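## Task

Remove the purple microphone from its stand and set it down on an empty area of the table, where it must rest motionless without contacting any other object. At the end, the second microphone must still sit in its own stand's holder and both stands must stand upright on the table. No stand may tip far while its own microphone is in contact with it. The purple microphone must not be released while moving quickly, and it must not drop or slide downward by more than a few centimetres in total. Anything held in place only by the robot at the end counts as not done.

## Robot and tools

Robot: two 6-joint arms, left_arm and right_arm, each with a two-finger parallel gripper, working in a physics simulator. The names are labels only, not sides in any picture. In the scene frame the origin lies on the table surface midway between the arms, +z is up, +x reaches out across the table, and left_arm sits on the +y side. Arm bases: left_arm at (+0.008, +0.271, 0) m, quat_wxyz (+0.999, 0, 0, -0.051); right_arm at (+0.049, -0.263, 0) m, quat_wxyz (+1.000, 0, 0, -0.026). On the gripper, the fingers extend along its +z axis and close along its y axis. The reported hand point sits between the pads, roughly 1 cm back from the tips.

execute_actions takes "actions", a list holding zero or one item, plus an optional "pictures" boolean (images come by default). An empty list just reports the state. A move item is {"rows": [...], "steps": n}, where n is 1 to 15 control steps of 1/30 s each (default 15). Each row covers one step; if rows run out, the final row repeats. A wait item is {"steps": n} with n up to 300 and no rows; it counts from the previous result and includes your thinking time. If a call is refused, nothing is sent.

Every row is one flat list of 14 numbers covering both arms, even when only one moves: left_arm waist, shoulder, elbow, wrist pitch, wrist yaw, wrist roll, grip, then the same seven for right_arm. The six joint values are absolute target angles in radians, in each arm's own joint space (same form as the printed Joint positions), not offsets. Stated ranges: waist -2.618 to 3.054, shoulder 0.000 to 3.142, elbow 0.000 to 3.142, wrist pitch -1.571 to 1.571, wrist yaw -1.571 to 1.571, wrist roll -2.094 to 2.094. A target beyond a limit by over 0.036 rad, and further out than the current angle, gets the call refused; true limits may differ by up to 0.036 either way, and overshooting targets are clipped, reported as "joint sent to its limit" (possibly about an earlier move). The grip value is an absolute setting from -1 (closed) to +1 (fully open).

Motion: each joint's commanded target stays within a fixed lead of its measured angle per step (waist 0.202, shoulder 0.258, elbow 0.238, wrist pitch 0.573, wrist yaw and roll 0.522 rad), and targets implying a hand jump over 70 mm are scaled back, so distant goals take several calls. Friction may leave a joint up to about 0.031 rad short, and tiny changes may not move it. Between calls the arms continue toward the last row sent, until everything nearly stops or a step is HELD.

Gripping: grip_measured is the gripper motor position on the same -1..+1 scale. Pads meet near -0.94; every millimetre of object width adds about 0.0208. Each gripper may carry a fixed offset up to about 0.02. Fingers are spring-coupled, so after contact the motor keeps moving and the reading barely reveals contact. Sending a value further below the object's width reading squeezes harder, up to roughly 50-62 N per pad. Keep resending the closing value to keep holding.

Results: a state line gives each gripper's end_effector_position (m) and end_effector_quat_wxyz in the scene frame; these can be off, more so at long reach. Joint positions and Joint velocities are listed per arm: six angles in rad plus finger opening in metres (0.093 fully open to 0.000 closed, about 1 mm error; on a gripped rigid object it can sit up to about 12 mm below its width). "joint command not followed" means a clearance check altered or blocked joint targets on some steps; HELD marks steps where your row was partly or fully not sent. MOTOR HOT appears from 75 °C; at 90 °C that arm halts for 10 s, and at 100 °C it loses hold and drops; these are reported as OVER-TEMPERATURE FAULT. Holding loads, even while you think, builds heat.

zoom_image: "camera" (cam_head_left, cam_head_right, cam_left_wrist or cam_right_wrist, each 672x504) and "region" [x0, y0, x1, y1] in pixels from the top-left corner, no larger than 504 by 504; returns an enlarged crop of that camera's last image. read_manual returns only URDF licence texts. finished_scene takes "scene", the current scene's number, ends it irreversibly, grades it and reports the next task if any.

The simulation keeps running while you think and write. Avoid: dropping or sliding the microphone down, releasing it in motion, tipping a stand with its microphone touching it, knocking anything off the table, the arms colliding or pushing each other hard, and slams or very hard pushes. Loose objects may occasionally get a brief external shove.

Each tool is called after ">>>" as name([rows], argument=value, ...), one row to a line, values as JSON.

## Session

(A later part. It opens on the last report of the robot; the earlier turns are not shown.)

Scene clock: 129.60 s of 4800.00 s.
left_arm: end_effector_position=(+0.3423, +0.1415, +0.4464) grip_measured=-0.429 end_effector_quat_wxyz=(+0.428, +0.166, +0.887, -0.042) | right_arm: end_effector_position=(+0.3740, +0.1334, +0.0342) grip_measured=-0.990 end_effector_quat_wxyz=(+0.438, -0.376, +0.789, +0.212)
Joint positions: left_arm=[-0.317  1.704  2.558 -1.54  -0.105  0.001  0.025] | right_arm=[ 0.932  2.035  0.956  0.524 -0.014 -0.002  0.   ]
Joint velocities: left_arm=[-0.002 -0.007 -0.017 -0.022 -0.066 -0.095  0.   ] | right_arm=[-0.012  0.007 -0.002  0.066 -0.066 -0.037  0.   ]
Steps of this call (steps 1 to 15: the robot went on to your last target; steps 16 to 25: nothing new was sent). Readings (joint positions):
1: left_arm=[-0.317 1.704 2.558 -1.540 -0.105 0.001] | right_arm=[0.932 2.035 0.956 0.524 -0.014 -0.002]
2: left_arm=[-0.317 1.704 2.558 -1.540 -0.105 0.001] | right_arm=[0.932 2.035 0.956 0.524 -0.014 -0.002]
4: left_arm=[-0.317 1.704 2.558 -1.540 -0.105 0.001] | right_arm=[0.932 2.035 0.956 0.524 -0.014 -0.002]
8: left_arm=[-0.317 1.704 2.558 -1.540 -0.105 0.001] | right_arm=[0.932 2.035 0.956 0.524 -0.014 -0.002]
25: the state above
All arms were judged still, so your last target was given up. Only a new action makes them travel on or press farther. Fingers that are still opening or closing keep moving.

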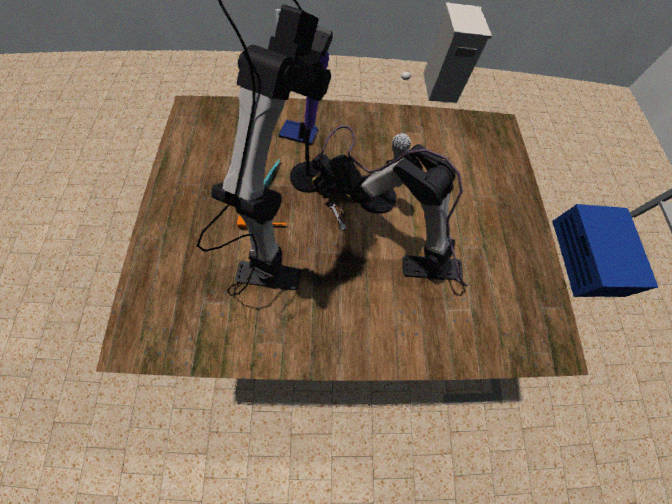

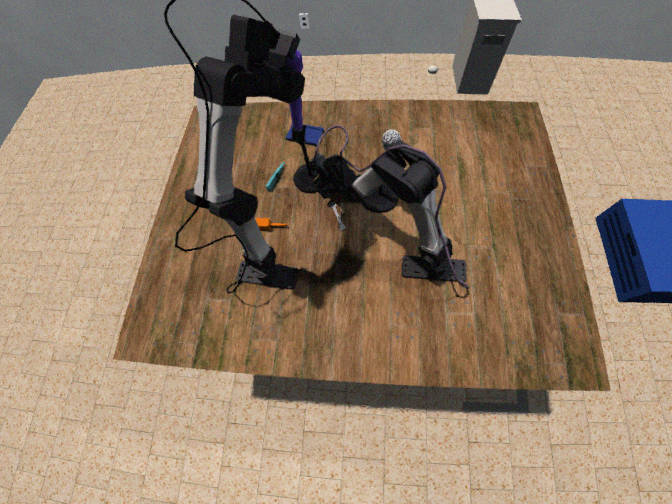

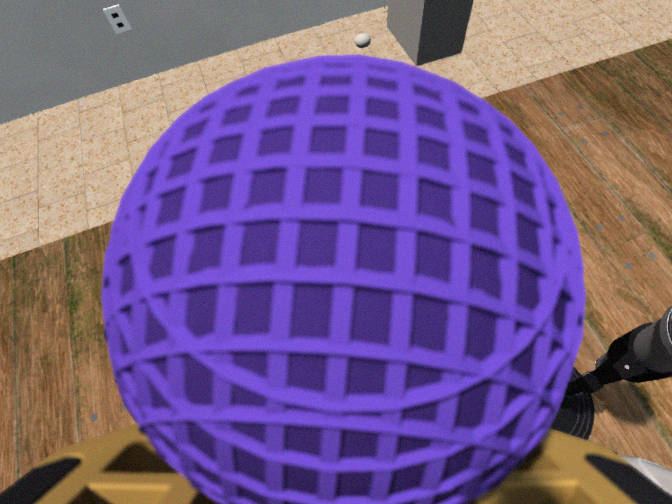

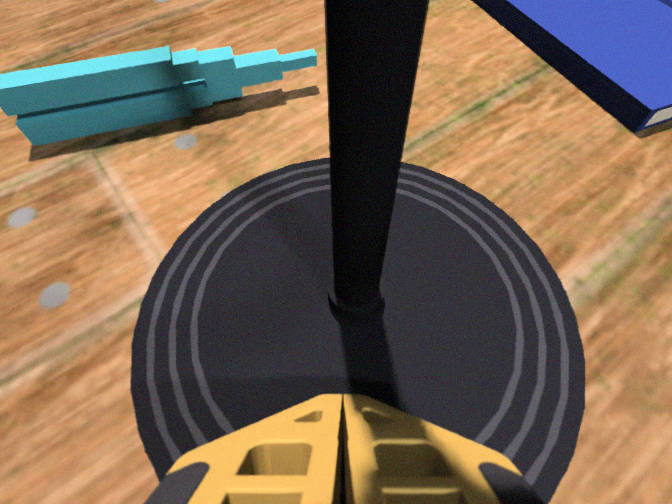

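>>> execute_actions([
  {"rows":[[-0.1,1.65,2.55,-1.5,0,0,-0.8,0.93,1.9,0.92,0.25,0,0,-1],[0.1,1.65,2.5,-1.5,0,0,-0.8,0.93,1.8,0.92,0.25,0,0,-1],[0.3,1.65,2.4,-1.5,0,0,-0.8,0.9,1.6,0.92,0.2,0,0,-1]],"steps":15},
], pictures=false)

>>> execute_actions([
  {"rows":[[0.9,1.7,2.1,-1.5,0,0,-0.8,0.8,1.1,0.8,-0.2,0,0,-1]],"steps":15},
], pictures=false)

>>> execute_actions([
  {"rows":[[1.5,1.8,1.7,-1.5,0,0,-0.8,0.3,0.6,0.7,-0.5,0,0,-1]],"steps":15},
], pictures=false)

>>> execute_actions([
  {"steps":45},
])

Scene clock: 138.97 s of 4800.00 s.
left_arm: end_effector_position=(+0.3586, +0.3477, +0.4122) grip_measured=-0.429 end_effector_quat_wxyz=(+0.377, -0.099, +0.920, +0.049) | right_arm: end_effector_position=(+0.3622, +0.0969, +0.1789) grip_measured=-0.990 end_effector_quat_wxyz=(+0.497, -0.349, +0.761, +0.229)
Joint positions: left_arm=[ 0.309  1.671  2.403 -1.524 -0.02   0.001  0.025] | right_arm=[ 0.904  1.586  0.933  0.24  -0.008 -0.002  0.   ]
Joint velocities: left_arm=[-0.027 -0.022 -0.007  0.007  0.066 -0.022 -0.   ] | right_arm=[ 0.002  0.09   0.002 -0.3   -0.037  0.066  0.   ]
Steps of this call (steps 1 to 90: nothing new was sent; then 5.87 s passed at rest; steps 91 to 105: all 15 steps of this action). Readings (joint positions):
91: left_arm=[-0.287 1.701 2.558 -1.540 -0.070 0.003] | right_arm=[0.932 2.014 0.955 0.501 -0.014 -0.002]
92: left_arm=[-0.230 1.696 2.547 -1.536 -0.036 0.003] | right_arm=[0.932 1.969 0.944 0.438 -0.013 -0.002]
94: left_arm=[-0.085 1.668 2.475 -1.518 -0.018 0.002] | right_arm=[0.925 1.832 0.919 0.321 -0.012 -0.002]
98: left_arm=[0.207 1.672 2.410 -1.521 -0.012 0.001] | right_arm=[0.906 1.597 0.925 0.280 -0.009 -0.002]
105: the state above

Scene clock: 139.47 s of 4800.00 s.
left_arm: end_effector_position=(+0.2578, +0.5446, +0.2957) grip_measured=-0.428 end_effector_quat_wxyz=(+0.188, -0.392, +0.896, +0.095) | right_arm: end_effector_position=(+0.3194, -0.0124, +0.2343) grip_measured=-0.990 end_effector_quat_wxyz=(+0.498, -0.309, +0.786, +0.195)
Joint positions: left_arm=[ 0.923  1.734  2.094 -1.508 -0.024  0.001  0.025] | right_arm=[ 0.799  1.088  0.811 -0.164 -0.001 -0.002  0.   ]
Joint velocities: left_arm=[-0.178 -0.183 -0.017  0.022  0.037  0.007  0.001] | right_arm=[-0.022  0.017 -0.017 -0.168 -0.007 -0.037  0.   ]
Steps of this call (steps 1 to 15: all 15 steps of this action). Readings (joint positions):
1: left_arm=[0.327 1.664 2.375 -1.512 -0.002 0.002] | right_arm=[0.896 1.565 0.921 0.202 -0.012 -0.002]
2: left_arm=[0.364 1.654 2.331 -1.503 0.012 0.002] | right_arm=[0.878 1.511 0.888 0.135 -0.012 -0.002]
4: left_arm=[0.460 1.656 2.242 -1.503 0.013 0.002] | right_arm=[0.828 1.359 0.827 -0.003 -0.009 -0.002]
8: left_arm=[0.703 1.712 2.121 -1.506 0.016 0.003] | right_arm=[0.799 1.099 0.808 -0.109 -0.001 -0.002]
15: the state above

Scene clock: 139.97 s of 4800.00 s.
left_arm: end_effector_position=(+0.0491, +0.5947, +0.1533) grip_measured=-0.428 end_effector_quat_wxyz=(+0.028, +0.656, -0.754, +0.008) | right_arm: end_effector_position=(+0.3044, -0.1965, +0.2684) grip_measured=-0.990 end_effector_quat_wxyz=(+0.571, -0.105, +0.811, +0.072)
Joint positions: left_arm=[ 1.534  1.833  1.699 -1.489 -0.025  0.001  0.025] | right_arm=[ 0.307  0.588  0.714 -0.47  -0.001 -0.003  0.   ]
Joint velocities: left_arm=[ 0.002 -0.154  0.002  0.037 -0.037  0.051 -0.   ] | right_arm=[ 0.012 -0.002  0.007 -0.168  0.007 -0.007  0.   ]
Steps of this call (steps 1 to 15: all 15 steps of this action). Readings (joint positions):
1: left_arm=[0.933 1.727 2.074 -1.499 -0.010 0.002] | right_arm=[0.777 1.065 0.800 -0.187 -0.014 -0.002]
2: left_arm=[0.958 1.720 2.041 -1.492 0.005 0.002] | right_arm=[0.730 1.012 0.776 -0.231 -0.022 -0.003]
4: left_arm=[1.037 1.726 1.961 -1.491 0.009 0.002] | right_arm=[0.603 0.865 0.733 -0.326 -0.019 -0.004]
8: left_arm=[1.228 1.778 1.784 -1.489 0.010 0.003] | right_arm=[0.342 0.607 0.714 -0.421 -0.007 -0.003]
15: the state above

Scene clock: 141.47 s of 4800.00 s.
left_arm: end_effector_position=(+0.0618, +0.5920, +0.1588) grip_measured=-0.428 end_effector_quat_wxyz=(+0.015, +0.645, -0.764, +0.009) | right_arm: end_effector_position=(+0.3031, -0.1969, +0.2647) grip_measured=-0.990 end_effector_quat_wxyz=(+0.564, -0.106, +0.816, +0.071)
Joint positions: left_arm=[ 1.504  1.815  1.699 -1.49  -0.006  0.001  0.025] | right_arm=[ 0.307  0.588  0.714 -0.486 -0.001 -0.003  0.   ]
Joint velocities: left_arm=[-0.017 -0.007  0.007  0.022  0.007 -0.051  0.   ] | right_arm=[0.012 0.002 0.002 0.037 0.007 0.022 0.   ]
Steps of this call (steps 1 to 30: the robot went on to your last target; steps 31 to 45: nothing new was sent). Readings (joint positions):
1: left_arm=[1.531 1.828 1.699 -1.489 -0.024 0.001] | right_arm=[0.307 0.588 0.714 -0.474 -0.001 -0.003]
2: left_arm=[1.524 1.823 1.699 -1.489 -0.022 0.001] | right_arm=[0.307 0.588 0.714 -0.477 -0.001 -0.003]
4: left_arm=[1.511 1.817 1.699 -1.490 -0.015 0.001] | right_arm=[0.307 0.588 0.714 -0.481 -0.001 -0.003]
8: left_arm=[1.504 1.815 1.699 -1.490 -0.007 0.001] | right_arm=[0.307 0.588 0.714 -0.484 -0.001 -0.003]
45: the state above
All arms were judged still, so your last target was given up. Only a new action makes them travel on or press farther. Fingers that are still opening or closing keep moving.

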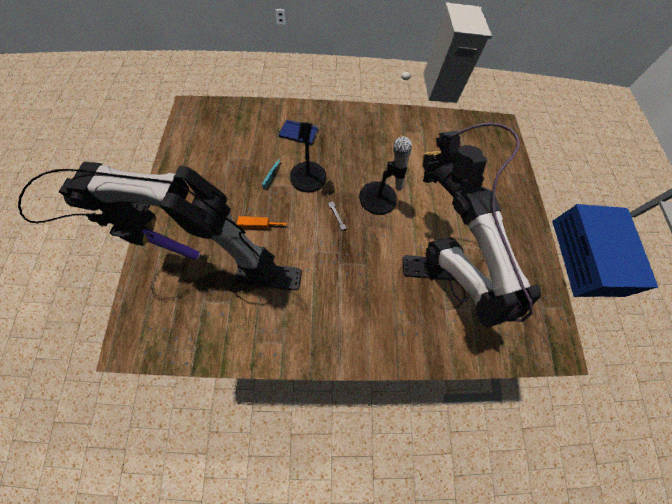

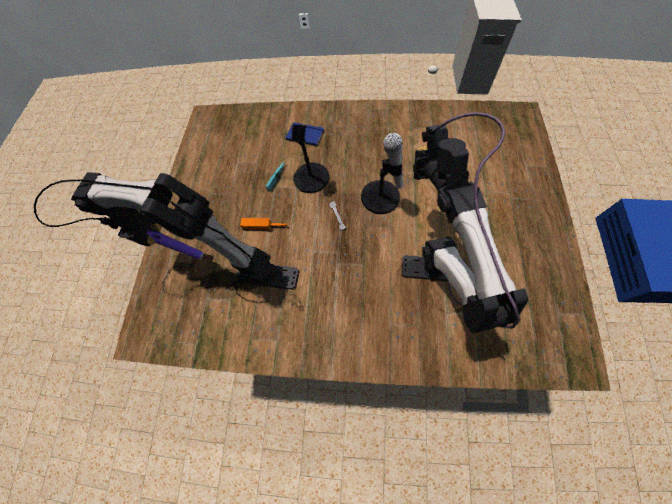

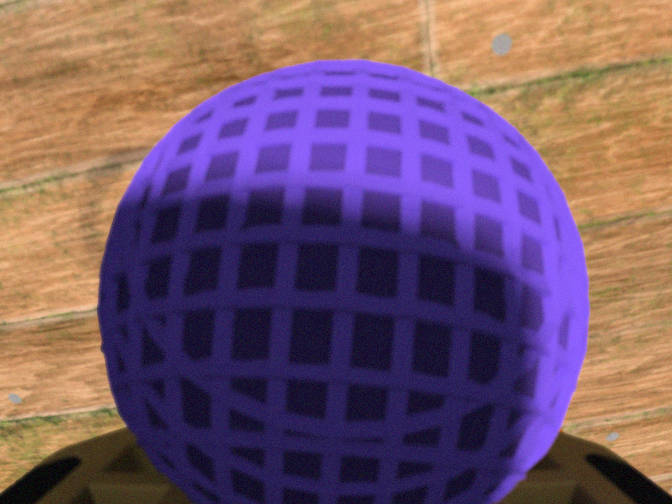

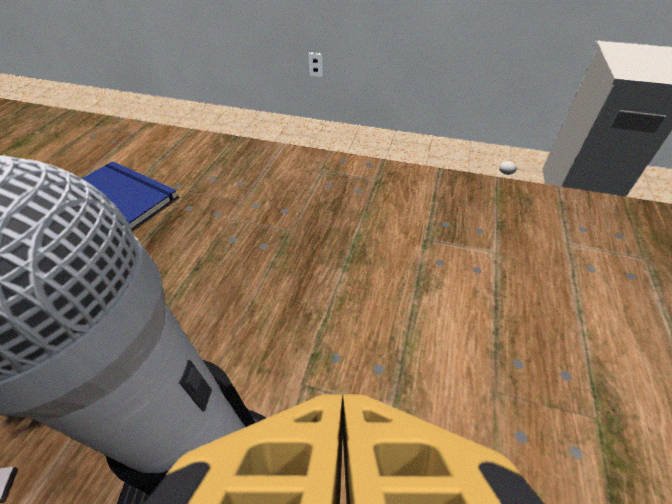

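>>> execute_actions([
  {"rows":[[1.95,1.9,1.55,-1.5,0,0,-0.8,0.0,0.4,0.6,-0.5,0,0,-1]],"steps":15},
], pictures=false)

>>> execute_actions([
  {"rows":[[1.95,1.95,1.45,-1.5,0,0,-0.8,0.0,0.4,0.6,-0.5,0,0,-1]],"steps":15},
], pictures=false)

>>> execute_actions([
  {"steps":30},
])

>>> zoom_image(camera="cam_head_right", region=[60,200,320,400])

Scene clock: 144.93 s of 4800.00 s.
left_arm: end_effector_position=(-0.0786, +0.5538, +0.0981) grip_measured=-0.428 end_effector_quat_wxyz=(+0.085, +0.794, -0.593, +0.103) | right_arm: end_effector_position=(+0.2853, -0.2741, +0.2633) grip_measured=-0.990 end_effector_quat_wxyz=(+0.603, +0.018, +0.797, -0.015)
Joint positions: left_arm=[ 1.962  1.917  1.558 -1.479 -0.014  0.001  0.025] | right_arm=[ 0.007  0.404  0.623 -0.494  0.002 -0.003  0.   ]
Joint velocities: left_arm=[-0.188  0.002  0.012  0.037  0.051 -0.037 -0.001] | right_arm=[ 0.007 -0.027 -0.007  0.007 -0.066 -0.081  0.   ]
Steps of this call (steps 1 to 89: nothing new was sent; steps 90 to 104: all 15 steps of this action). Readings (joint positions):
90: left_arm=[1.520 1.817 1.686 -1.484 0.004 0.002] | right_arm=[0.270 0.563 0.695 -0.473 -0.015 -0.003]
91: left_arm=[1.553 1.819 1.666 -1.480 0.018 0.003] | right_arm=[0.195 0.510 0.664 -0.473 -0.014 -0.003]
93: left_arm=[1.656 1.846 1.620 -1.480 0.020 0.003] | right_arm=[0.060 0.425 0.628 -0.491 -0.004 -0.003]
97: left_arm=[1.910 1.915 1.566 -1.477 0.006 0.002] | right_arm=[0.007 0.404 0.623 -0.494 0.002 -0.003]
104: the state above

Scene clock: 145.43 s of 4800.00 s.
left_arm: end_effector_position=(-0.0670, +0.5280, +0.0730) grip_measured=-0.428 end_effector_quat_wxyz=(+0.122, +0.783, -0.590, +0.157) | right_arm: end_effector_position=(+0.2853, -0.2741, +0.2633) grip_measured=-0.990 end_effector_quat_wxyz=(+0.603, +0.018, +0.797, -0.015)
Joint positions: left_arm=[ 1.953  1.952  1.462 -1.481 -0.006  0.001  0.025] | right_arm=[ 0.007  0.404  0.623 -0.494  0.002 -0.003  0.   ]
Joint velocities: left_arm=[-0.022  0.002 -0.002 -0.037  0.037  0.007  0.   ] | right_arm=[-0.007 -0.007 -0.012  0.022  0.022 -0.066  0.   ]
Steps of this call (steps 1 to 15: all 15 steps of this action). Readings (joint positions):
1: left_arm=[1.957 1.917 1.546 -1.473 -0.011 0.001] | right_arm=[0.007 0.404 0.623 -0.494 0.002 -0.003]
2: left_arm=[1.954 1.917 1.527 -1.471 -0.009 0.001] | right_arm=[0.007 0.404 0.623 -0.494 0.002 -0.003]
4: left_arm=[1.953 1.928 1.487 -1.476 -0.007 0.001] | right_arm=[0.007 0.404 0.623 -0.494 0.002 -0.003]
8: left_arm=[1.953 1.952 1.462 -1.481 -0.006 0.001] | right_arm=[0.007 0.404 0.623 -0.494 0.002 -0.003]
15: the state above

Scene clock: 146.43 s of 4800.00 s.
left_arm: end_effector_position=(-0.0670, +0.5280, +0.0730) grip_measured=-0.428 end_effector_quat_wxyz=(+0.122, +0.783, -0.590, +0.157) | right_arm: end_effector_position=(+0.2853, -0.2741, +0.2633) grip_measured=-0.990 end_effector_quat_wxyz=(+0.603, +0.018, +0.797, -0.015)
Joint positions: left_arm=[ 1.953  1.952  1.462 -1.481 -0.006  0.001  0.025] | right_arm=[ 0.007  0.404  0.623 -0.494  0.002 -0.003  0.   ]
Joint velocities: left_arm=[ 0.007  0.002 -0.002  0.095  0.007  0.051  0.002] | right_arm=[-0.017  0.002 -0.007 -0.037 -0.037 -0.007  0.   ]
Steps of this call (steps 1 to 15: the robot went on to your last target; steps 16 to 30: nothing new was sent). Readings (joint positions):
1: left_arm=[1.953 1.952 1.462 -1.481 -0.006 0.001] | right_arm=[0.007 0.404 0.623 -0.494 0.002 -0.003]
2: left_arm=[1.953 1.952 1.462 -1.481 -0.006 0.001] | right_arm=[0.007 0.404 0.623 -0.494 0.002 -0.003]
4: left_arm=[1.953 1.952 1.462 -1.481 -0.006 0.001] | right_arm=[0.007 0.404 0.623 -0.494 0.002 -0.003]
8: left_arm=[1.953 1.952 1.462 -1.481 -0.006 0.001] | right_arm=[0.007 0.404 0.623 -0.494 0.002 -0.003]
30: the state above
All arms were judged still, so your last target was given up. Only a new action makes them travel on or press farther. Fingers that are still opening or closing keep moving.

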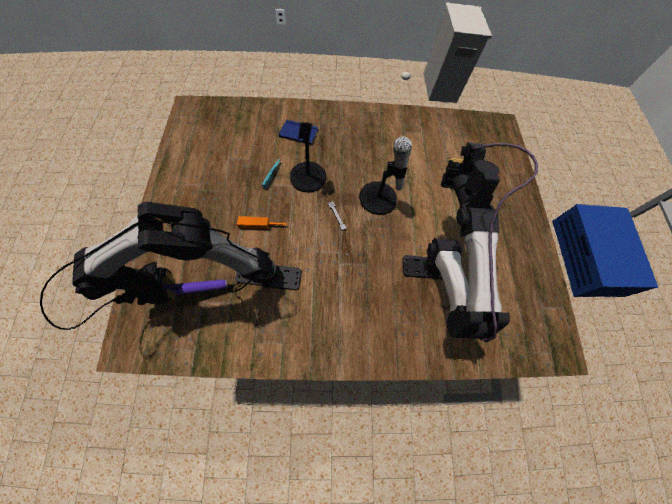

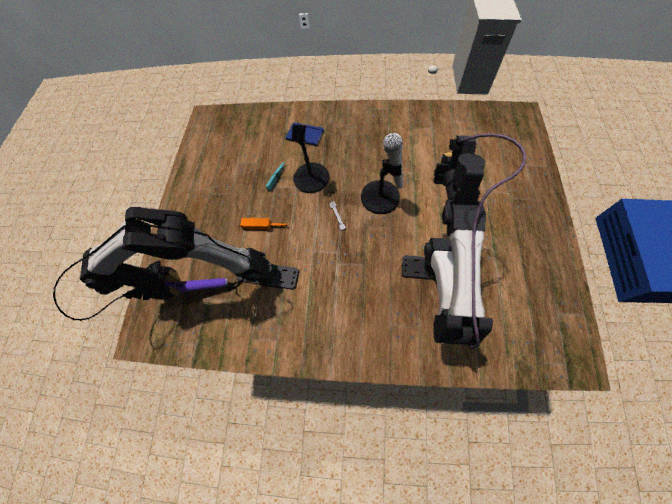

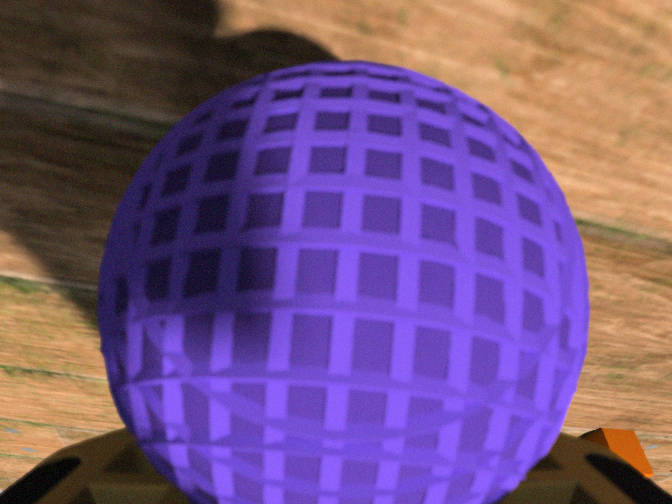

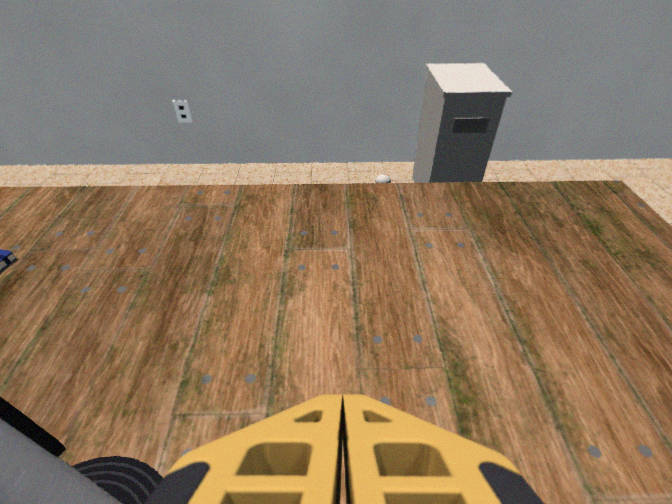

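Region (60, 200, 320, 400) of cam_head_right's 672x504 image, scaled by 1.938, with more detail than that image has; it fills the top 388 rows of this view, and the rest is white.

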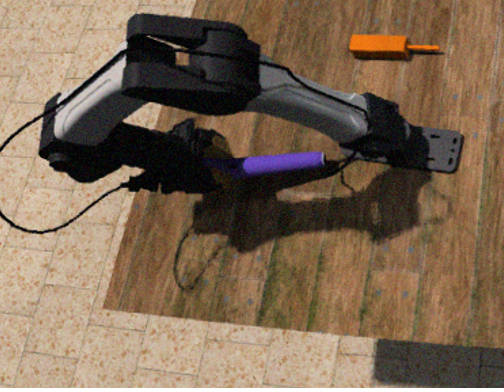

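>>> execute_actions([
  {"rows":[[1.95,2.1,1.68,-1.5,0,0,-0.8,0.0,0.4,0.6,-0.5,0,0,-1],[1.95,2.1,1.68,-1.5,0,0,-0.8,0.0,0.4,0.6,-0.5,0,0,-1],[1.95,2.1,1.68,-1.5,0,0,-0.8,0.0,0.4,0.6,-0.5,0,0,-1],[1.95,2.1,1.68,-1.5,0,0,-0.8,0.0,0.4,0.6,-0.5,0,0,-1],[1.95,2.1,1.68,-1.5,0,0,-0.8,0.0,0.4,0.6,-0.5,0,0,-1],[1.95,2.1,1.68,-1.5,0,0,-0.8,0.0,0.4,0.6,-0.5,0,0,-1],[1.95,2.16,1.68,-1.5,0,0,-0.8,0.0,0.4,0.6,-0.5,0,0,-1]],"steps":15},
], pictures=false)

>>> execute_actions([
  {"steps":25},
])

>>> zoom_image(camera="cam_head_right", region=[60,200,320,400])

Scene clock: 151.37 s of 4800.00 s.
left_arm: end_effector_position=(-0.0800, +0.5741, +0.0462) grip_measured=-0.428 end_effector_quat_wxyz=(+0.122, +0.783, -0.590, +0.158) | right_arm: end_effector_position=(+0.2853, -0.2741, +0.2633) grip_measured=-0.990 end_effector_quat_wxyz=(+0.603, +0.018, +0.797, -0.015)
Joint positions: left_arm=[ 1.953  2.159  1.664 -1.476 -0.005  0.001  0.025] | right_arm=[ 0.007  0.404  0.623 -0.494  0.002 -0.003  0.   ]
Joint velocities: left_arm=[-0.002 -0.007  0.002 -0.037  0.022  0.022  0.   ] | right_arm=[-0.002 -0.017 -0.017 -0.007  0.066 -0.037  0.   ]
Steps of this call (steps 1 to 90: nothing new was sent; then 1.43 s passed at rest; steps 91 to 105: all 15 steps of this action). Readings (joint positions):
91: left_arm=[1.953 1.974 1.497 -1.506 -0.006 0.001] | right_arm=[0.007 0.404 0.623 -0.494 0.002 -0.003]
92: left_arm=[1.953 2.013 1.559 -1.527 -0.006 0.001] | right_arm=[0.007 0.404 0.623 -0.494 0.002 -0.003]
94: left_arm=[1.953 2.069 1.640 -1.499 -0.006 0.001] | right_arm=[0.007 0.404 0.623 -0.494 0.002 -0.003]
98: left_arm=[1.953 2.111 1.664 -1.472 -0.005 0.001] | right_arm=[0.007 0.404 0.623 -0.494 0.002 -0.003]
105: the state above

Scene clock: 152.20 s of 4800.00 s.
left_arm: end_effector_position=(-0.0798, +0.5732, +0.0466) grip_measured=-0.428 end_effector_quat_wxyz=(+0.123, +0.782, -0.590, +0.159) | right_arm: end_effector_position=(+0.2853, -0.2741, +0.2633) grip_measured=-0.990 end_effector_quat_wxyz=(+0.603, +0.018, +0.797, -0.015)
Joint positions: left_arm=[ 1.953  2.159  1.664 -1.48  -0.005  0.001  0.025] | right_arm=[ 0.007  0.404  0.623 -0.494  0.002 -0.003  0.   ]
Joint velocities: left_arm=[ 0.007 -0.012  0.007  0.022 -0.007  0.051  0.001] | right_arm=[ 0.002 -0.002 -0.002 -0.007  0.007  0.037  0.   ]
Steps of this call (steps 1 to 15: the robot went on to your last target; steps 16 to 25: nothing new was sent). Readings (joint positions):
1: left_arm=[1.953 2.159 1.664 -1.478 -0.005 0.001] | right_arm=[0.007 0.404 0.623 -0.494 0.002 -0.003]
2: left_arm=[1.953 2.159 1.664 -1.478 -0.005 0.001] | right_arm=[0.007 0.404 0.623 -0.494 0.002 -0.003]
4: left_arm=[1.953 2.159 1.664 -1.479 -0.005 0.001] | right_arm=[0.007 0.404 0.623 -0.494 0.002 -0.003]
8: left_arm=[1.953 2.159 1.664 -1.480 -0.005 0.001] | right_arm=[0.007 0.404 0.623 -0.494 0.002 -0.003]
25: the state above
All arms were judged still, so your last target was given up. Only a new action makes them travel on or press farther. Fingers that are still opening or closing keep moving.

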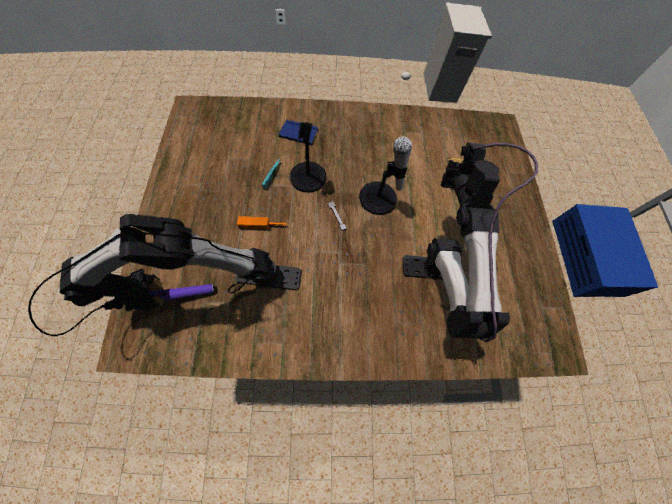

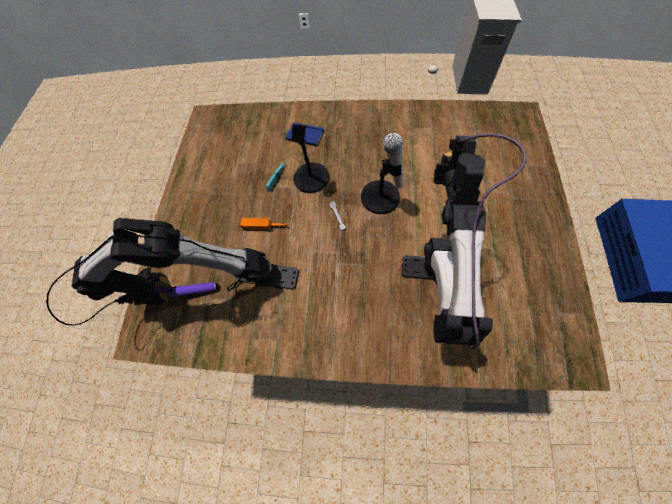

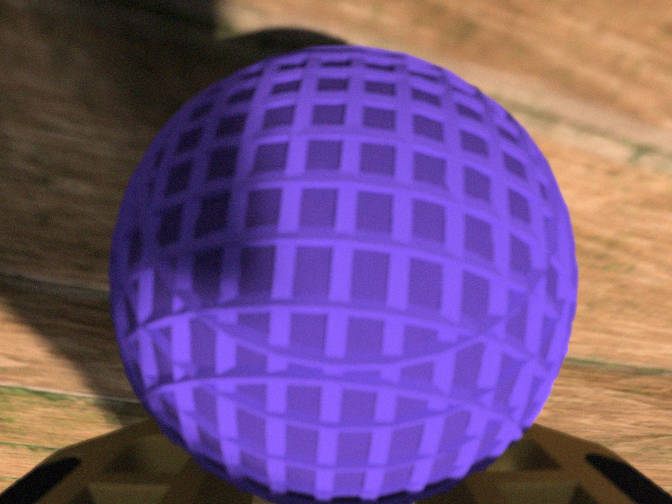

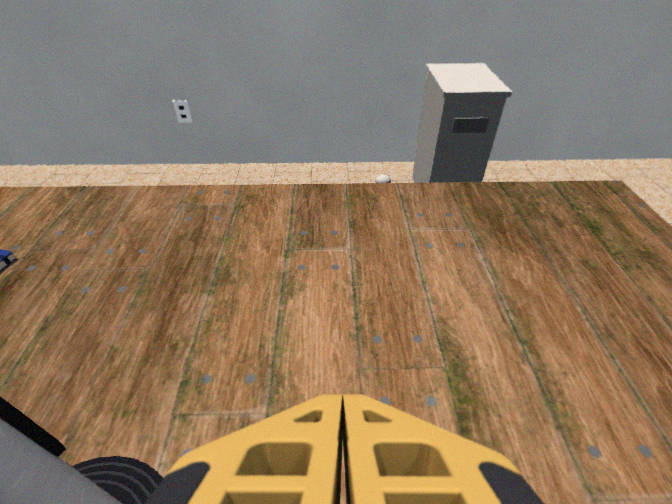

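Region (60, 200, 320, 400) of cam_head_right's 672x504 image, scaled by 1.938, with more detail than that image has; it fills the top 388 rows of this view, and the rest is white.

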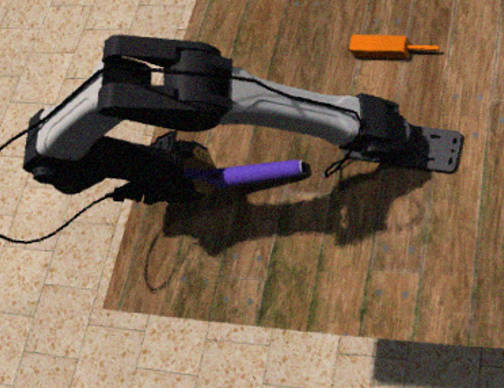

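>>> execute_actions([
  {"rows":[[1.95,2.12,1.68,-1.42,0,0,-0.8,0.0,0.4,0.6,-0.5,0,0,-1],[1.95,2.12,1.68,-1.42,0,0,-0.8,0.0,0.4,0.6,-0.5,0,0,-1],[1.95,2.12,1.68,-1.42,0,0,-0.8,0.0,0.4,0.6,-0.5,0,0,-1],[1.95,2.12,1.68,-1.34,0,0,-0.8,0.0,0.4,0.6,-0.5,0,0,-1]],"steps":15},
], pictures=false)

>>> execute_actions([
  {"steps":20},
])

>>> zoom_image(camera="cam_head_right", region=[100,240,260,360])

Scene clock: 156.53 s of 4800.00 s.
left_arm: end_effector_position=(-0.0875, +0.5998, +0.0463) grip_measured=-0.428 end_effector_quat_wxyz=(+0.081, +0.792, -0.597, +0.104) | right_arm: end_effector_position=(+0.2853, -0.2741, +0.2633) grip_measured=-0.990 end_effector_quat_wxyz=(+0.603, +0.018, +0.797, -0.015)
Joint positions: left_arm=[ 1.953  2.131  1.664 -1.368 -0.005  0.001  0.025] | right_arm=[ 0.007  0.404  0.623 -0.494  0.002 -0.003  0.   ]
Joint velocities: left_arm=[ 0.002  0.007  0.002  0.125 -0.066  0.022  0.   ] | right_arm=[-0.017 -0.007  0.002 -0.037 -0.051 -0.022  0.   ]
Steps of this call (steps 1 to 90: nothing new was sent; then 0.83 s passed at rest; steps 91 to 105: all 15 steps of this action). Readings (joint positions):
91: left_arm=[1.953 2.157 1.664 -1.476 -0.005 0.001] | right_arm=[0.007 0.404 0.623 -0.494 0.002 -0.003]
92: left_arm=[1.953 2.154 1.664 -1.469 -0.005 0.001] | right_arm=[0.007 0.404 0.623 -0.494 0.002 -0.003]
94: left_arm=[1.953 2.144 1.664 -1.448 -0.005 0.001] | right_arm=[0.007 0.404 0.623 -0.494 0.002 -0.003]
98: left_arm=[1.953 2.132 1.664 -1.392 -0.005 0.001] | right_arm=[0.007 0.404 0.623 -0.494 0.002 -0.003]
105: the state above

Scene clock: 157.20 s of 4800.00 s.
left_arm: end_effector_position=(-0.0876, +0.6002, +0.0461) grip_measured=-0.428 end_effector_quat_wxyz=(+0.081, +0.792, -0.597, +0.103) | right_arm: end_effector_position=(+0.2853, -0.2741, +0.2633) grip_measured=-0.990 end_effector_quat_wxyz=(+0.603, +0.018, +0.797, -0.015)
Joint positions: left_arm=[ 1.953  2.131  1.664 -1.366 -0.005  0.001  0.025] | right_arm=[ 0.007  0.404  0.623 -0.494  0.002 -0.003  0.   ]
Joint velocities: left_arm=[ 0.002 -0.002 -0.002 -0.125 -0.037 -0.037  0.001] | right_arm=[-0.002  0.002  0.002 -0.066 -0.037 -0.037  0.   ]
Steps of this call (steps 1 to 15: the robot went on to your last target; steps 16 to 20: nothing new was sent). Readings (joint positions):
1: left_arm=[1.953 2.131 1.664 -1.367 -0.005 0.001] | right_arm=[0.007 0.404 0.623 -0.494 0.002 -0.003]
2: left_arm=[1.953 2.131 1.664 -1.367 -0.005 0.001] | right_arm=[0.007 0.404 0.623 -0.494 0.002 -0.003]
4: left_arm=[1.953 2.131 1.664 -1.366 -0.005 0.001] | right_arm=[0.007 0.404 0.623 -0.494 0.002 -0.003]
8: left_arm=[1.953 2.131 1.664 -1.366 -0.005 0.001] | right_arm=[0.007 0.404 0.623 -0.494 0.002 -0.003]
20: the state above
All arms were judged still, so your last target was given up. Only a new action makes them travel on or press farther. Fingers that are still opening or closing keep moving.

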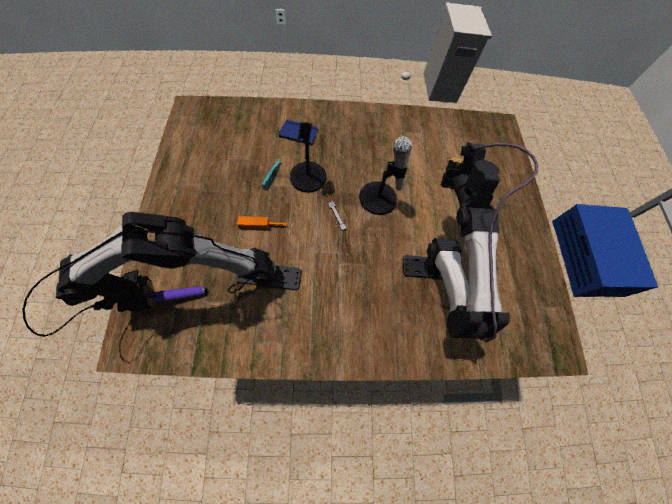

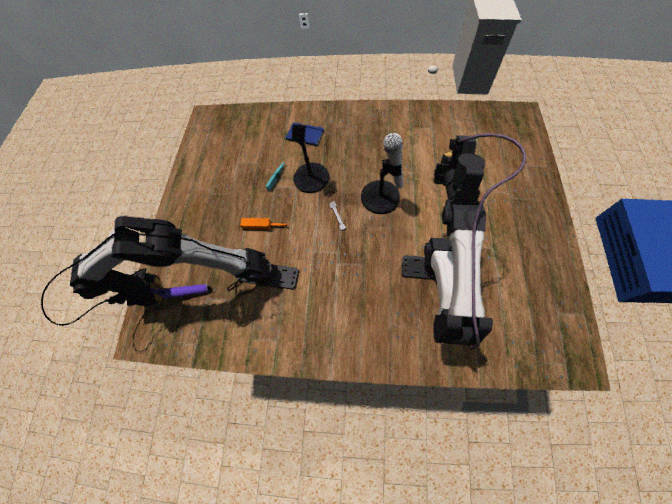

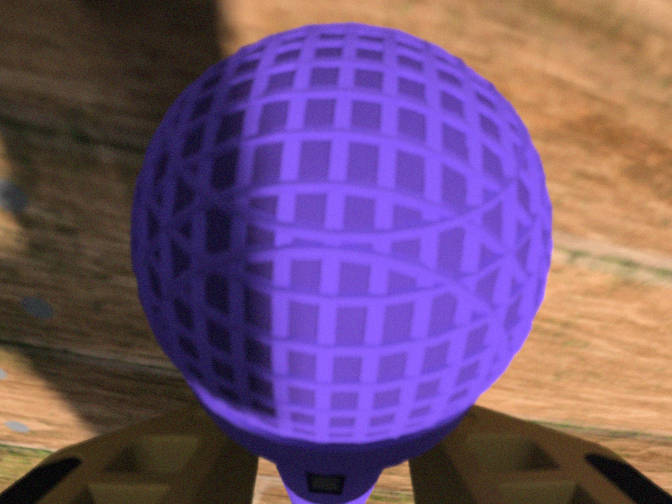

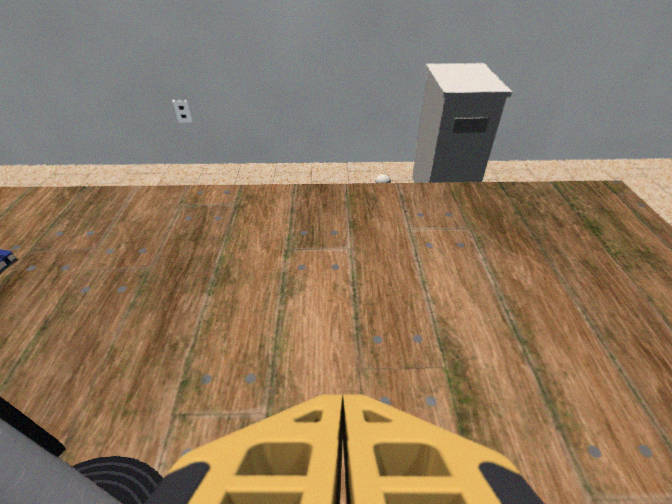

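Region (100, 240, 260, 360) of cam_head_right's 672x504 image, scaled by 3.150, with more detail than that image has; it fills the top 378 rows of this view, and the rest is white.

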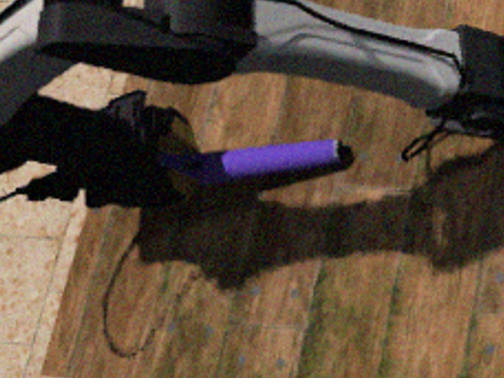

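>>> execute_actions([
  {"rows":[[1.95,2.18,1.68,-1.34,0,0,-0.8,0.0,0.4,0.6,-0.5,0,0,-1]],"steps":15},
], pictures=false)

>>> execute_actions([
  {"rows":[[1.95,2.18,1.68,-1.34,0,0,-0.5,0.0,0.4,0.6,-0.5,0,0,-1],[1.95,2.18,1.68,-1.34,0,0,-0.5,0.0,0.4,0.6,-0.5,0,0,-1],[1.95,2.18,1.68,-1.34,0,0,-0.5,0.0,0.4,0.6,-0.5,0,0,-1],[1.95,2.18,1.68,-1.34,0,0,-0.42,0.0,0.4,0.6,-0.5,0,0,-1],[1.95,2.18,1.68,-1.34,0,0,-0.42,0.0,0.4,0.6,-0.5,0,0,-1],[1.95,2.18,1.68,-1.34,0,0,-0.42,0.0,0.4,0.6,-0.5,0,0,-1],[1.95,2.18,1.68,-1.34,0,0,-0.42,0.0,0.4,0.6,-0.5,0,0,-1],[1.95,2.18,1.68,-1.34,0,0,-0.35,0.0,0.4,0.6,-0.5,0,0,-1],[1.95,2.18,1.68,-1.34,0,0,-0.35,0.0,0.4,0.6,-0.5,0,0,-1],[1.95,2.18,1.68,-1.34,0,0,-0.35,0.0,0.4,0.6,-0.5,0,0,-1],[1.95,2.18,1.68,-1.34,0,0,-0.35,0.0,0.4,0.6,-0.5,0,0,-1],[1.95,2.18,1.68,-1.34,0,0,-0.28,0.0,0.4,0.6,-0.5,0,0,-1]],"steps":15},
])

Scene clock: 161.53 s of 4800.00 s.
left_arm: end_effector_position=(-0.0873, +0.5991, +0.0324) grip_measured=-0.428 end_effector_quat_wxyz=(+0.090, +0.790, -0.595, +0.116) | right_arm: end_effector_position=(+0.2853, -0.2741, +0.2633) grip_measured=-0.990 end_effector_quat_wxyz=(+0.603, +0.018, +0.797, -0.015)
Joint positions: left_arm=[ 1.953  2.172  1.664 -1.358 -0.005  0.001  0.025] | right_arm=[ 0.007  0.404  0.623 -0.494  0.002 -0.003  0.   ]
Joint velocities: left_arm=[-0.007 -0.012 -0.007  0.051 -0.022  0.051  0.001] | right_arm=[ 0.007 -0.012  0.002  0.022  0.037  0.022  0.   ]
Steps of this call (steps 1 to 90: nothing new was sent; then 0.83 s passed at rest; steps 91 to 105: all 15 steps of this action). Readings (joint positions):
91: left_arm=[1.953 2.134 1.664 -1.366 -0.005 0.001] | right_arm=[0.007 0.404 0.623 -0.494 0.002 -0.003]
92: left_arm=[1.953 2.139 1.664 -1.364 -0.005 0.001] | right_arm=[0.007 0.404 0.623 -0.494 0.002 -0.003]
94: left_arm=[1.953 2.153 1.664 -1.361 -0.005 0.001] | right_arm=[0.007 0.404 0.623 -0.494 0.002 -0.003]
98: left_arm=[1.953 2.172 1.664 -1.358 -0.005 0.001] | right_arm=[0.007 0.404 0.623 -0.494 0.002 -0.003]
105: the state above

Scene clock: 162.03 s of 4800.00 s.
left_arm: end_effector_position=(-0.0876, +0.6001, +0.0321) grip_measured=-0.278 end_effector_quat_wxyz=(+0.089, +0.790, -0.595, +0.114) | right_arm: end_effector_position=(+0.2853, -0.2741, +0.2633) grip_measured=-0.990 end_effector_quat_wxyz=(+0.603, +0.018, +0.797, -0.015)
Joint positions: left_arm=[ 1.953  2.172  1.664 -1.353 -0.005  0.001  0.032] | right_arm=[ 0.007  0.404  0.623 -0.494  0.002 -0.003  0.   ]
Joint velocities: left_arm=[ 0.002  0.002 -0.017  0.022 -0.007 -0.037  0.001] | right_arm=[-0.012  0.007  0.002  0.066  0.022  0.007  0.   ]
Steps of this call (steps 1 to 15: all 15 steps of this action). Readings (joint positions):
1: left_arm=[1.953 2.172 1.664 -1.358 -0.005 0.001] | right_arm=[0.007 0.404 0.623 -0.494 0.002 -0.003]
2: left_arm=[1.953 2.172 1.664 -1.358 -0.005 0.001] | right_arm=[0.007 0.404 0.623 -0.494 0.002 -0.003]
4: left_arm=[1.953 2.172 1.664 -1.358 -0.005 0.001] | right_arm=[0.007 0.404 0.623 -0.494 0.002 -0.003]
8: left_arm=[1.953 2.172 1.664 -1.358 -0.005 0.001] | right_arm=[0.007 0.404 0.623 -0.494 0.002 -0.003]
15: the state above

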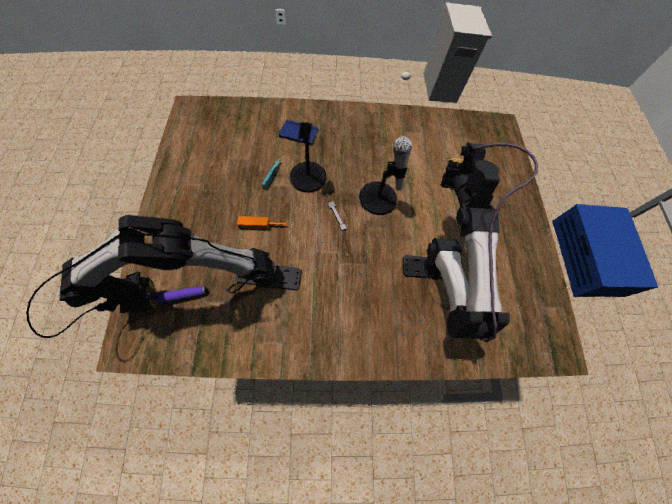

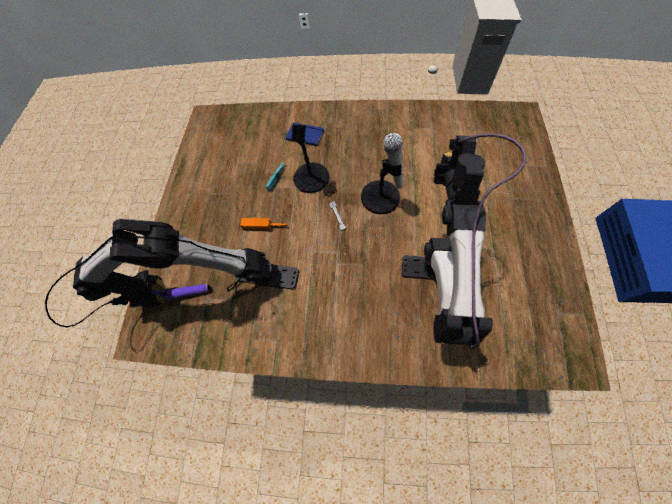

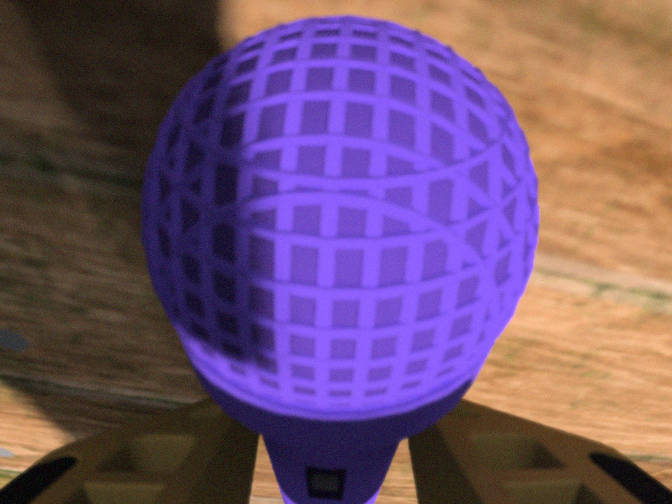

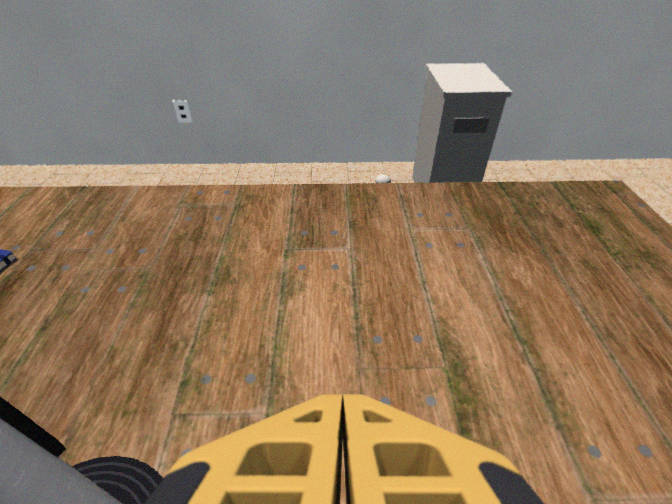

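Open fully, then lift.

>>> execute_actions([
  {"rows":[[1.95,2.18,1.68,-1.34,0,0,0,0.0,0.4,0.6,-0.5,0,0,-1],[1.95,2.18,1.68,-1.34,0,0,0.3,0.0,0.4,0.6,-0.5,0,0,-1],[1.95,2.18,1.68,-1.34,0,0,0.6,0.0,0.4,0.6,-0.5,0,0,-1]],"steps":15},
], pictures=false)

>>> execute_actions([
  {"rows":[[1.95,1.9,1.68,-1.34,0,0,0.6,0.0,0.4,0.6,-0.5,0,0,-1]],"steps":15},
], pictures=false)

>>> execute_actions([
  {"rows":[[1.95,1.6,1.9,-1.34,0,0,0.6,0.0,0.4,0.6,-0.5,0,0,-1]],"steps":15},
], pictures=false)

>>> execute_actions([
  {"steps":30},
])

Scene clock: 169.17 s of 4800.00 s.
left_arm: end_effector_position=(-0.0878, +0.6009, +0.0319) grip_measured=+0.599 end_effector_quat_wxyz=(+0.088, +0.790, -0.596, +0.113) | right_arm: end_effector_position=(+0.2853, -0.2741, +0.2633) grip_measured=-0.990 end_effector_quat_wxyz=(+0.603, +0.018, +0.797, -0.015)
Joint positions: left_arm=[ 1.953  2.172  1.664 -1.35  -0.005  0.001  0.074] | right_arm=[ 0.007  0.404  0.623 -0.494  0.002 -0.003  0.   ]
Joint velocities: left_arm=[ 0.002 -0.007 -0.002 -0.051 -0.007  0.007  0.001] | right_arm=[ 0.007 -0.002 -0.007 -0.037 -0.007  0.007  0.   ]
Steps of this call (steps 1 to 15: the robot went on to your last target; steps 16 to 100: nothing new was sent; then 3.30 s passed at rest; steps 101 to 115: all 15 steps of this action). Readings (joint positions):
101: left_arm=[1.953 2.172 1.664 -1.350 -0.005 0.001] | right_arm=[0.007 0.404 0.623 -0.494 0.002 -0.003]
102: left_arm=[1.953 2.172 1.664 -1.350 -0.005 0.001] | right_arm=[0.007 0.404 0.623 -0.494 0.002 -0.003]
104: left_arm=[1.953 2.172 1.664 -1.350 -0.005 0.001] | right_arm=[0.007 0.404 0.623 -0.494 0.002 -0.003]
108: left_arm=[1.953 2.172 1.664 -1.350 -0.005 0.001] | right_arm=[0.007 0.404 0.623 -0.494 0.002 -0.003]
115: the state above

Scene clock: 169.67 s of 4800.00 s.
left_arm: end_effector_position=(-0.0928, +0.6184, +0.1347) grip_measured=+0.599 end_effector_quat_wxyz=(-0.009, +0.799, -0.601, -0.017) | right_arm: end_effector_position=(+0.2853, -0.2741, +0.2633) grip_measured=-0.990 end_effector_quat_wxyz=(+0.603, +0.018, +0.797, -0.015)
Joint positions: left_arm=[ 1.953  1.882  1.69  -1.341 -0.005  0.001  0.074] | right_arm=[ 0.007  0.404  0.623 -0.494  0.002 -0.003  0.   ]
Joint velocities: left_arm=[-0.002  0.134  0.007 -0.022 -0.022  0.037 -0.   ] | right_arm=[ 0.012 -0.017  0.017 -0.022  0.051 -0.095  0.   ]
Steps of this call (steps 1 to 15: all 15 steps of this action). Readings (joint positions):
1: left_arm=[1.953 2.155 1.660 -1.345 -0.005 0.001] | right_arm=[0.007 0.404 0.623 -0.494 0.002 -0.003]
2: left_arm=[1.953 2.127 1.656 -1.344 -0.005 0.001] | right_arm=[0.007 0.404 0.623 -0.494 0.002 -0.003]
4: left_arm=[1.953 2.031 1.656 -1.341 -0.005 0.001] | right_arm=[0.007 0.404 0.623 -0.494 0.002 -0.003]
8: left_arm=[1.953 1.869 1.684 -1.340 -0.005 0.001] | right_arm=[0.007 0.404 0.623 -0.494 0.002 -0.003]
15: the state above

Scene clock: 170.17 s of 4800.00 s.
left_arm: end_effector_position=(-0.0925, +0.6171, +0.3175) grip_measured=+0.599 end_effector_quat_wxyz=(-0.174, +0.765, -0.575, -0.235) | right_arm: end_effector_position=(+0.2853, -0.2741, +0.2633) grip_measured=-0.990 end_effector_quat_wxyz=(+0.603, +0.018, +0.797, -0.015)
Joint positions: left_arm=[ 1.953  1.557  1.91  -1.332 -0.005  0.001  0.074] | right_arm=[ 0.007  0.404  0.623 -0.494  0.002 -0.003  0.   ]
Joint velocities: left_arm=[-0.002  0.183 -0.012 -0.007  0.037 -0.066 -0.   ] | right_arm=[-0.002 -0.012  0.007 -0.022 -0.022 -0.022  0.   ]
Steps of this call (steps 1 to 15: all 15 steps of this action). Readings (joint positions):
1: left_arm=[1.953 1.879 1.697 -1.342 -0.005 0.001] | right_arm=[0.007 0.404 0.623 -0.494 0.002 -0.003]
2: left_arm=[1.953 1.869 1.709 -1.344 -0.005 0.001] | right_arm=[0.007 0.404 0.623 -0.494 0.002 -0.003]
4: left_arm=[1.953 1.820 1.746 -1.344 -0.005 0.001] | right_arm=[0.007 0.404 0.623 -0.494 0.002 -0.003]
8: left_arm=[1.953 1.674 1.842 -1.341 -0.005 0.001] | right_arm=[0.007 0.404 0.623 -0.494 0.002 -0.003]
15: the state above

Scene clock: 171.17 s of 4800.00 s.
left_arm: end_effector_position=(-0.0944, +0.6237, +0.3055) grip_measured=+0.599 end_effector_quat_wxyz=(-0.163, +0.768, -0.578, -0.221) | right_arm: end_effector_position=(+0.2853, -0.2741, +0.2633) grip_measured=-0.990 end_effector_quat_wxyz=(+0.603, +0.018, +0.797, -0.015)
Joint positions: left_arm=[ 1.953  1.592  1.91  -1.332 -0.005  0.001  0.074] | right_arm=[ 0.007  0.404  0.623 -0.494  0.002 -0.003  0.   ]
Joint velocities: left_arm=[-0.017 -0.007 -0.017 -0.095 -0.007  0.007  0.   ] | right_arm=[-0.002 -0.012  0.022  0.022 -0.037 -0.051  0.   ]
Steps of this call (steps 1 to 30: the robot went on to your last target). Readings (joint positions):
1: left_arm=[1.953 1.564 1.910 -1.332 -0.005 0.001] | right_arm=[0.007 0.404 0.623 -0.494 0.002 -0.003]
2: left_arm=[1.953 1.571 1.910 -1.332 -0.005 0.001] | right_arm=[0.007 0.404 0.623 -0.494 0.002 -0.003]
4: left_arm=[1.953 1.584 1.910 -1.332 -0.005 0.001] | right_arm=[0.007 0.404 0.623 -0.494 0.002 -0.003]
8: left_arm=[1.953 1.592 1.910 -1.332 -0.005 0.001] | right_arm=[0.007 0.404 0.623 -0.494 0.002 -0.003]
30: the state above
All arms were judged still, so your last target was given up. Only a new action makes them travel on or press farther. Fingers that are still opening or closing keep moving.

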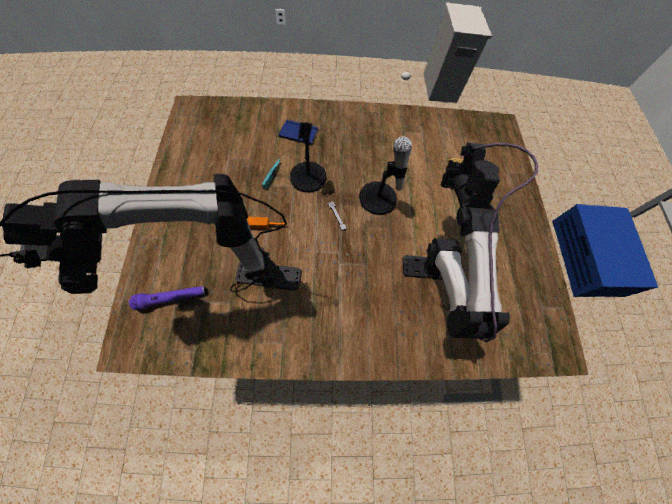

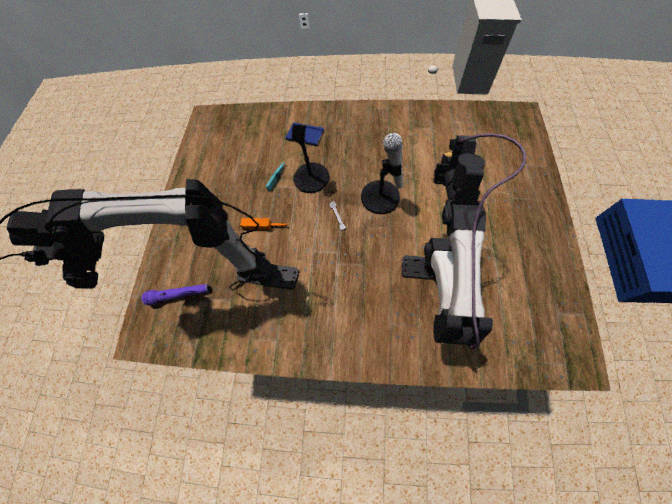

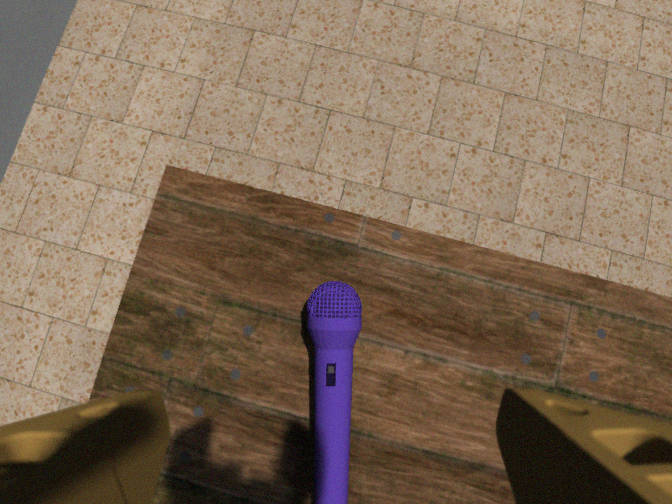

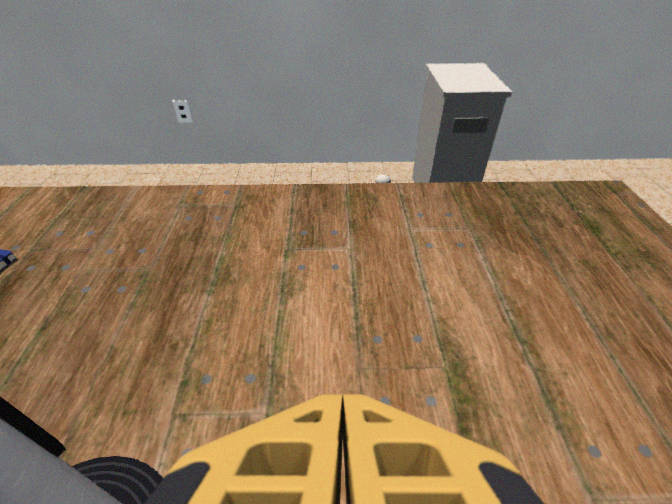

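>>> finished_scene(scene=2)

The scene is finished: the task was done.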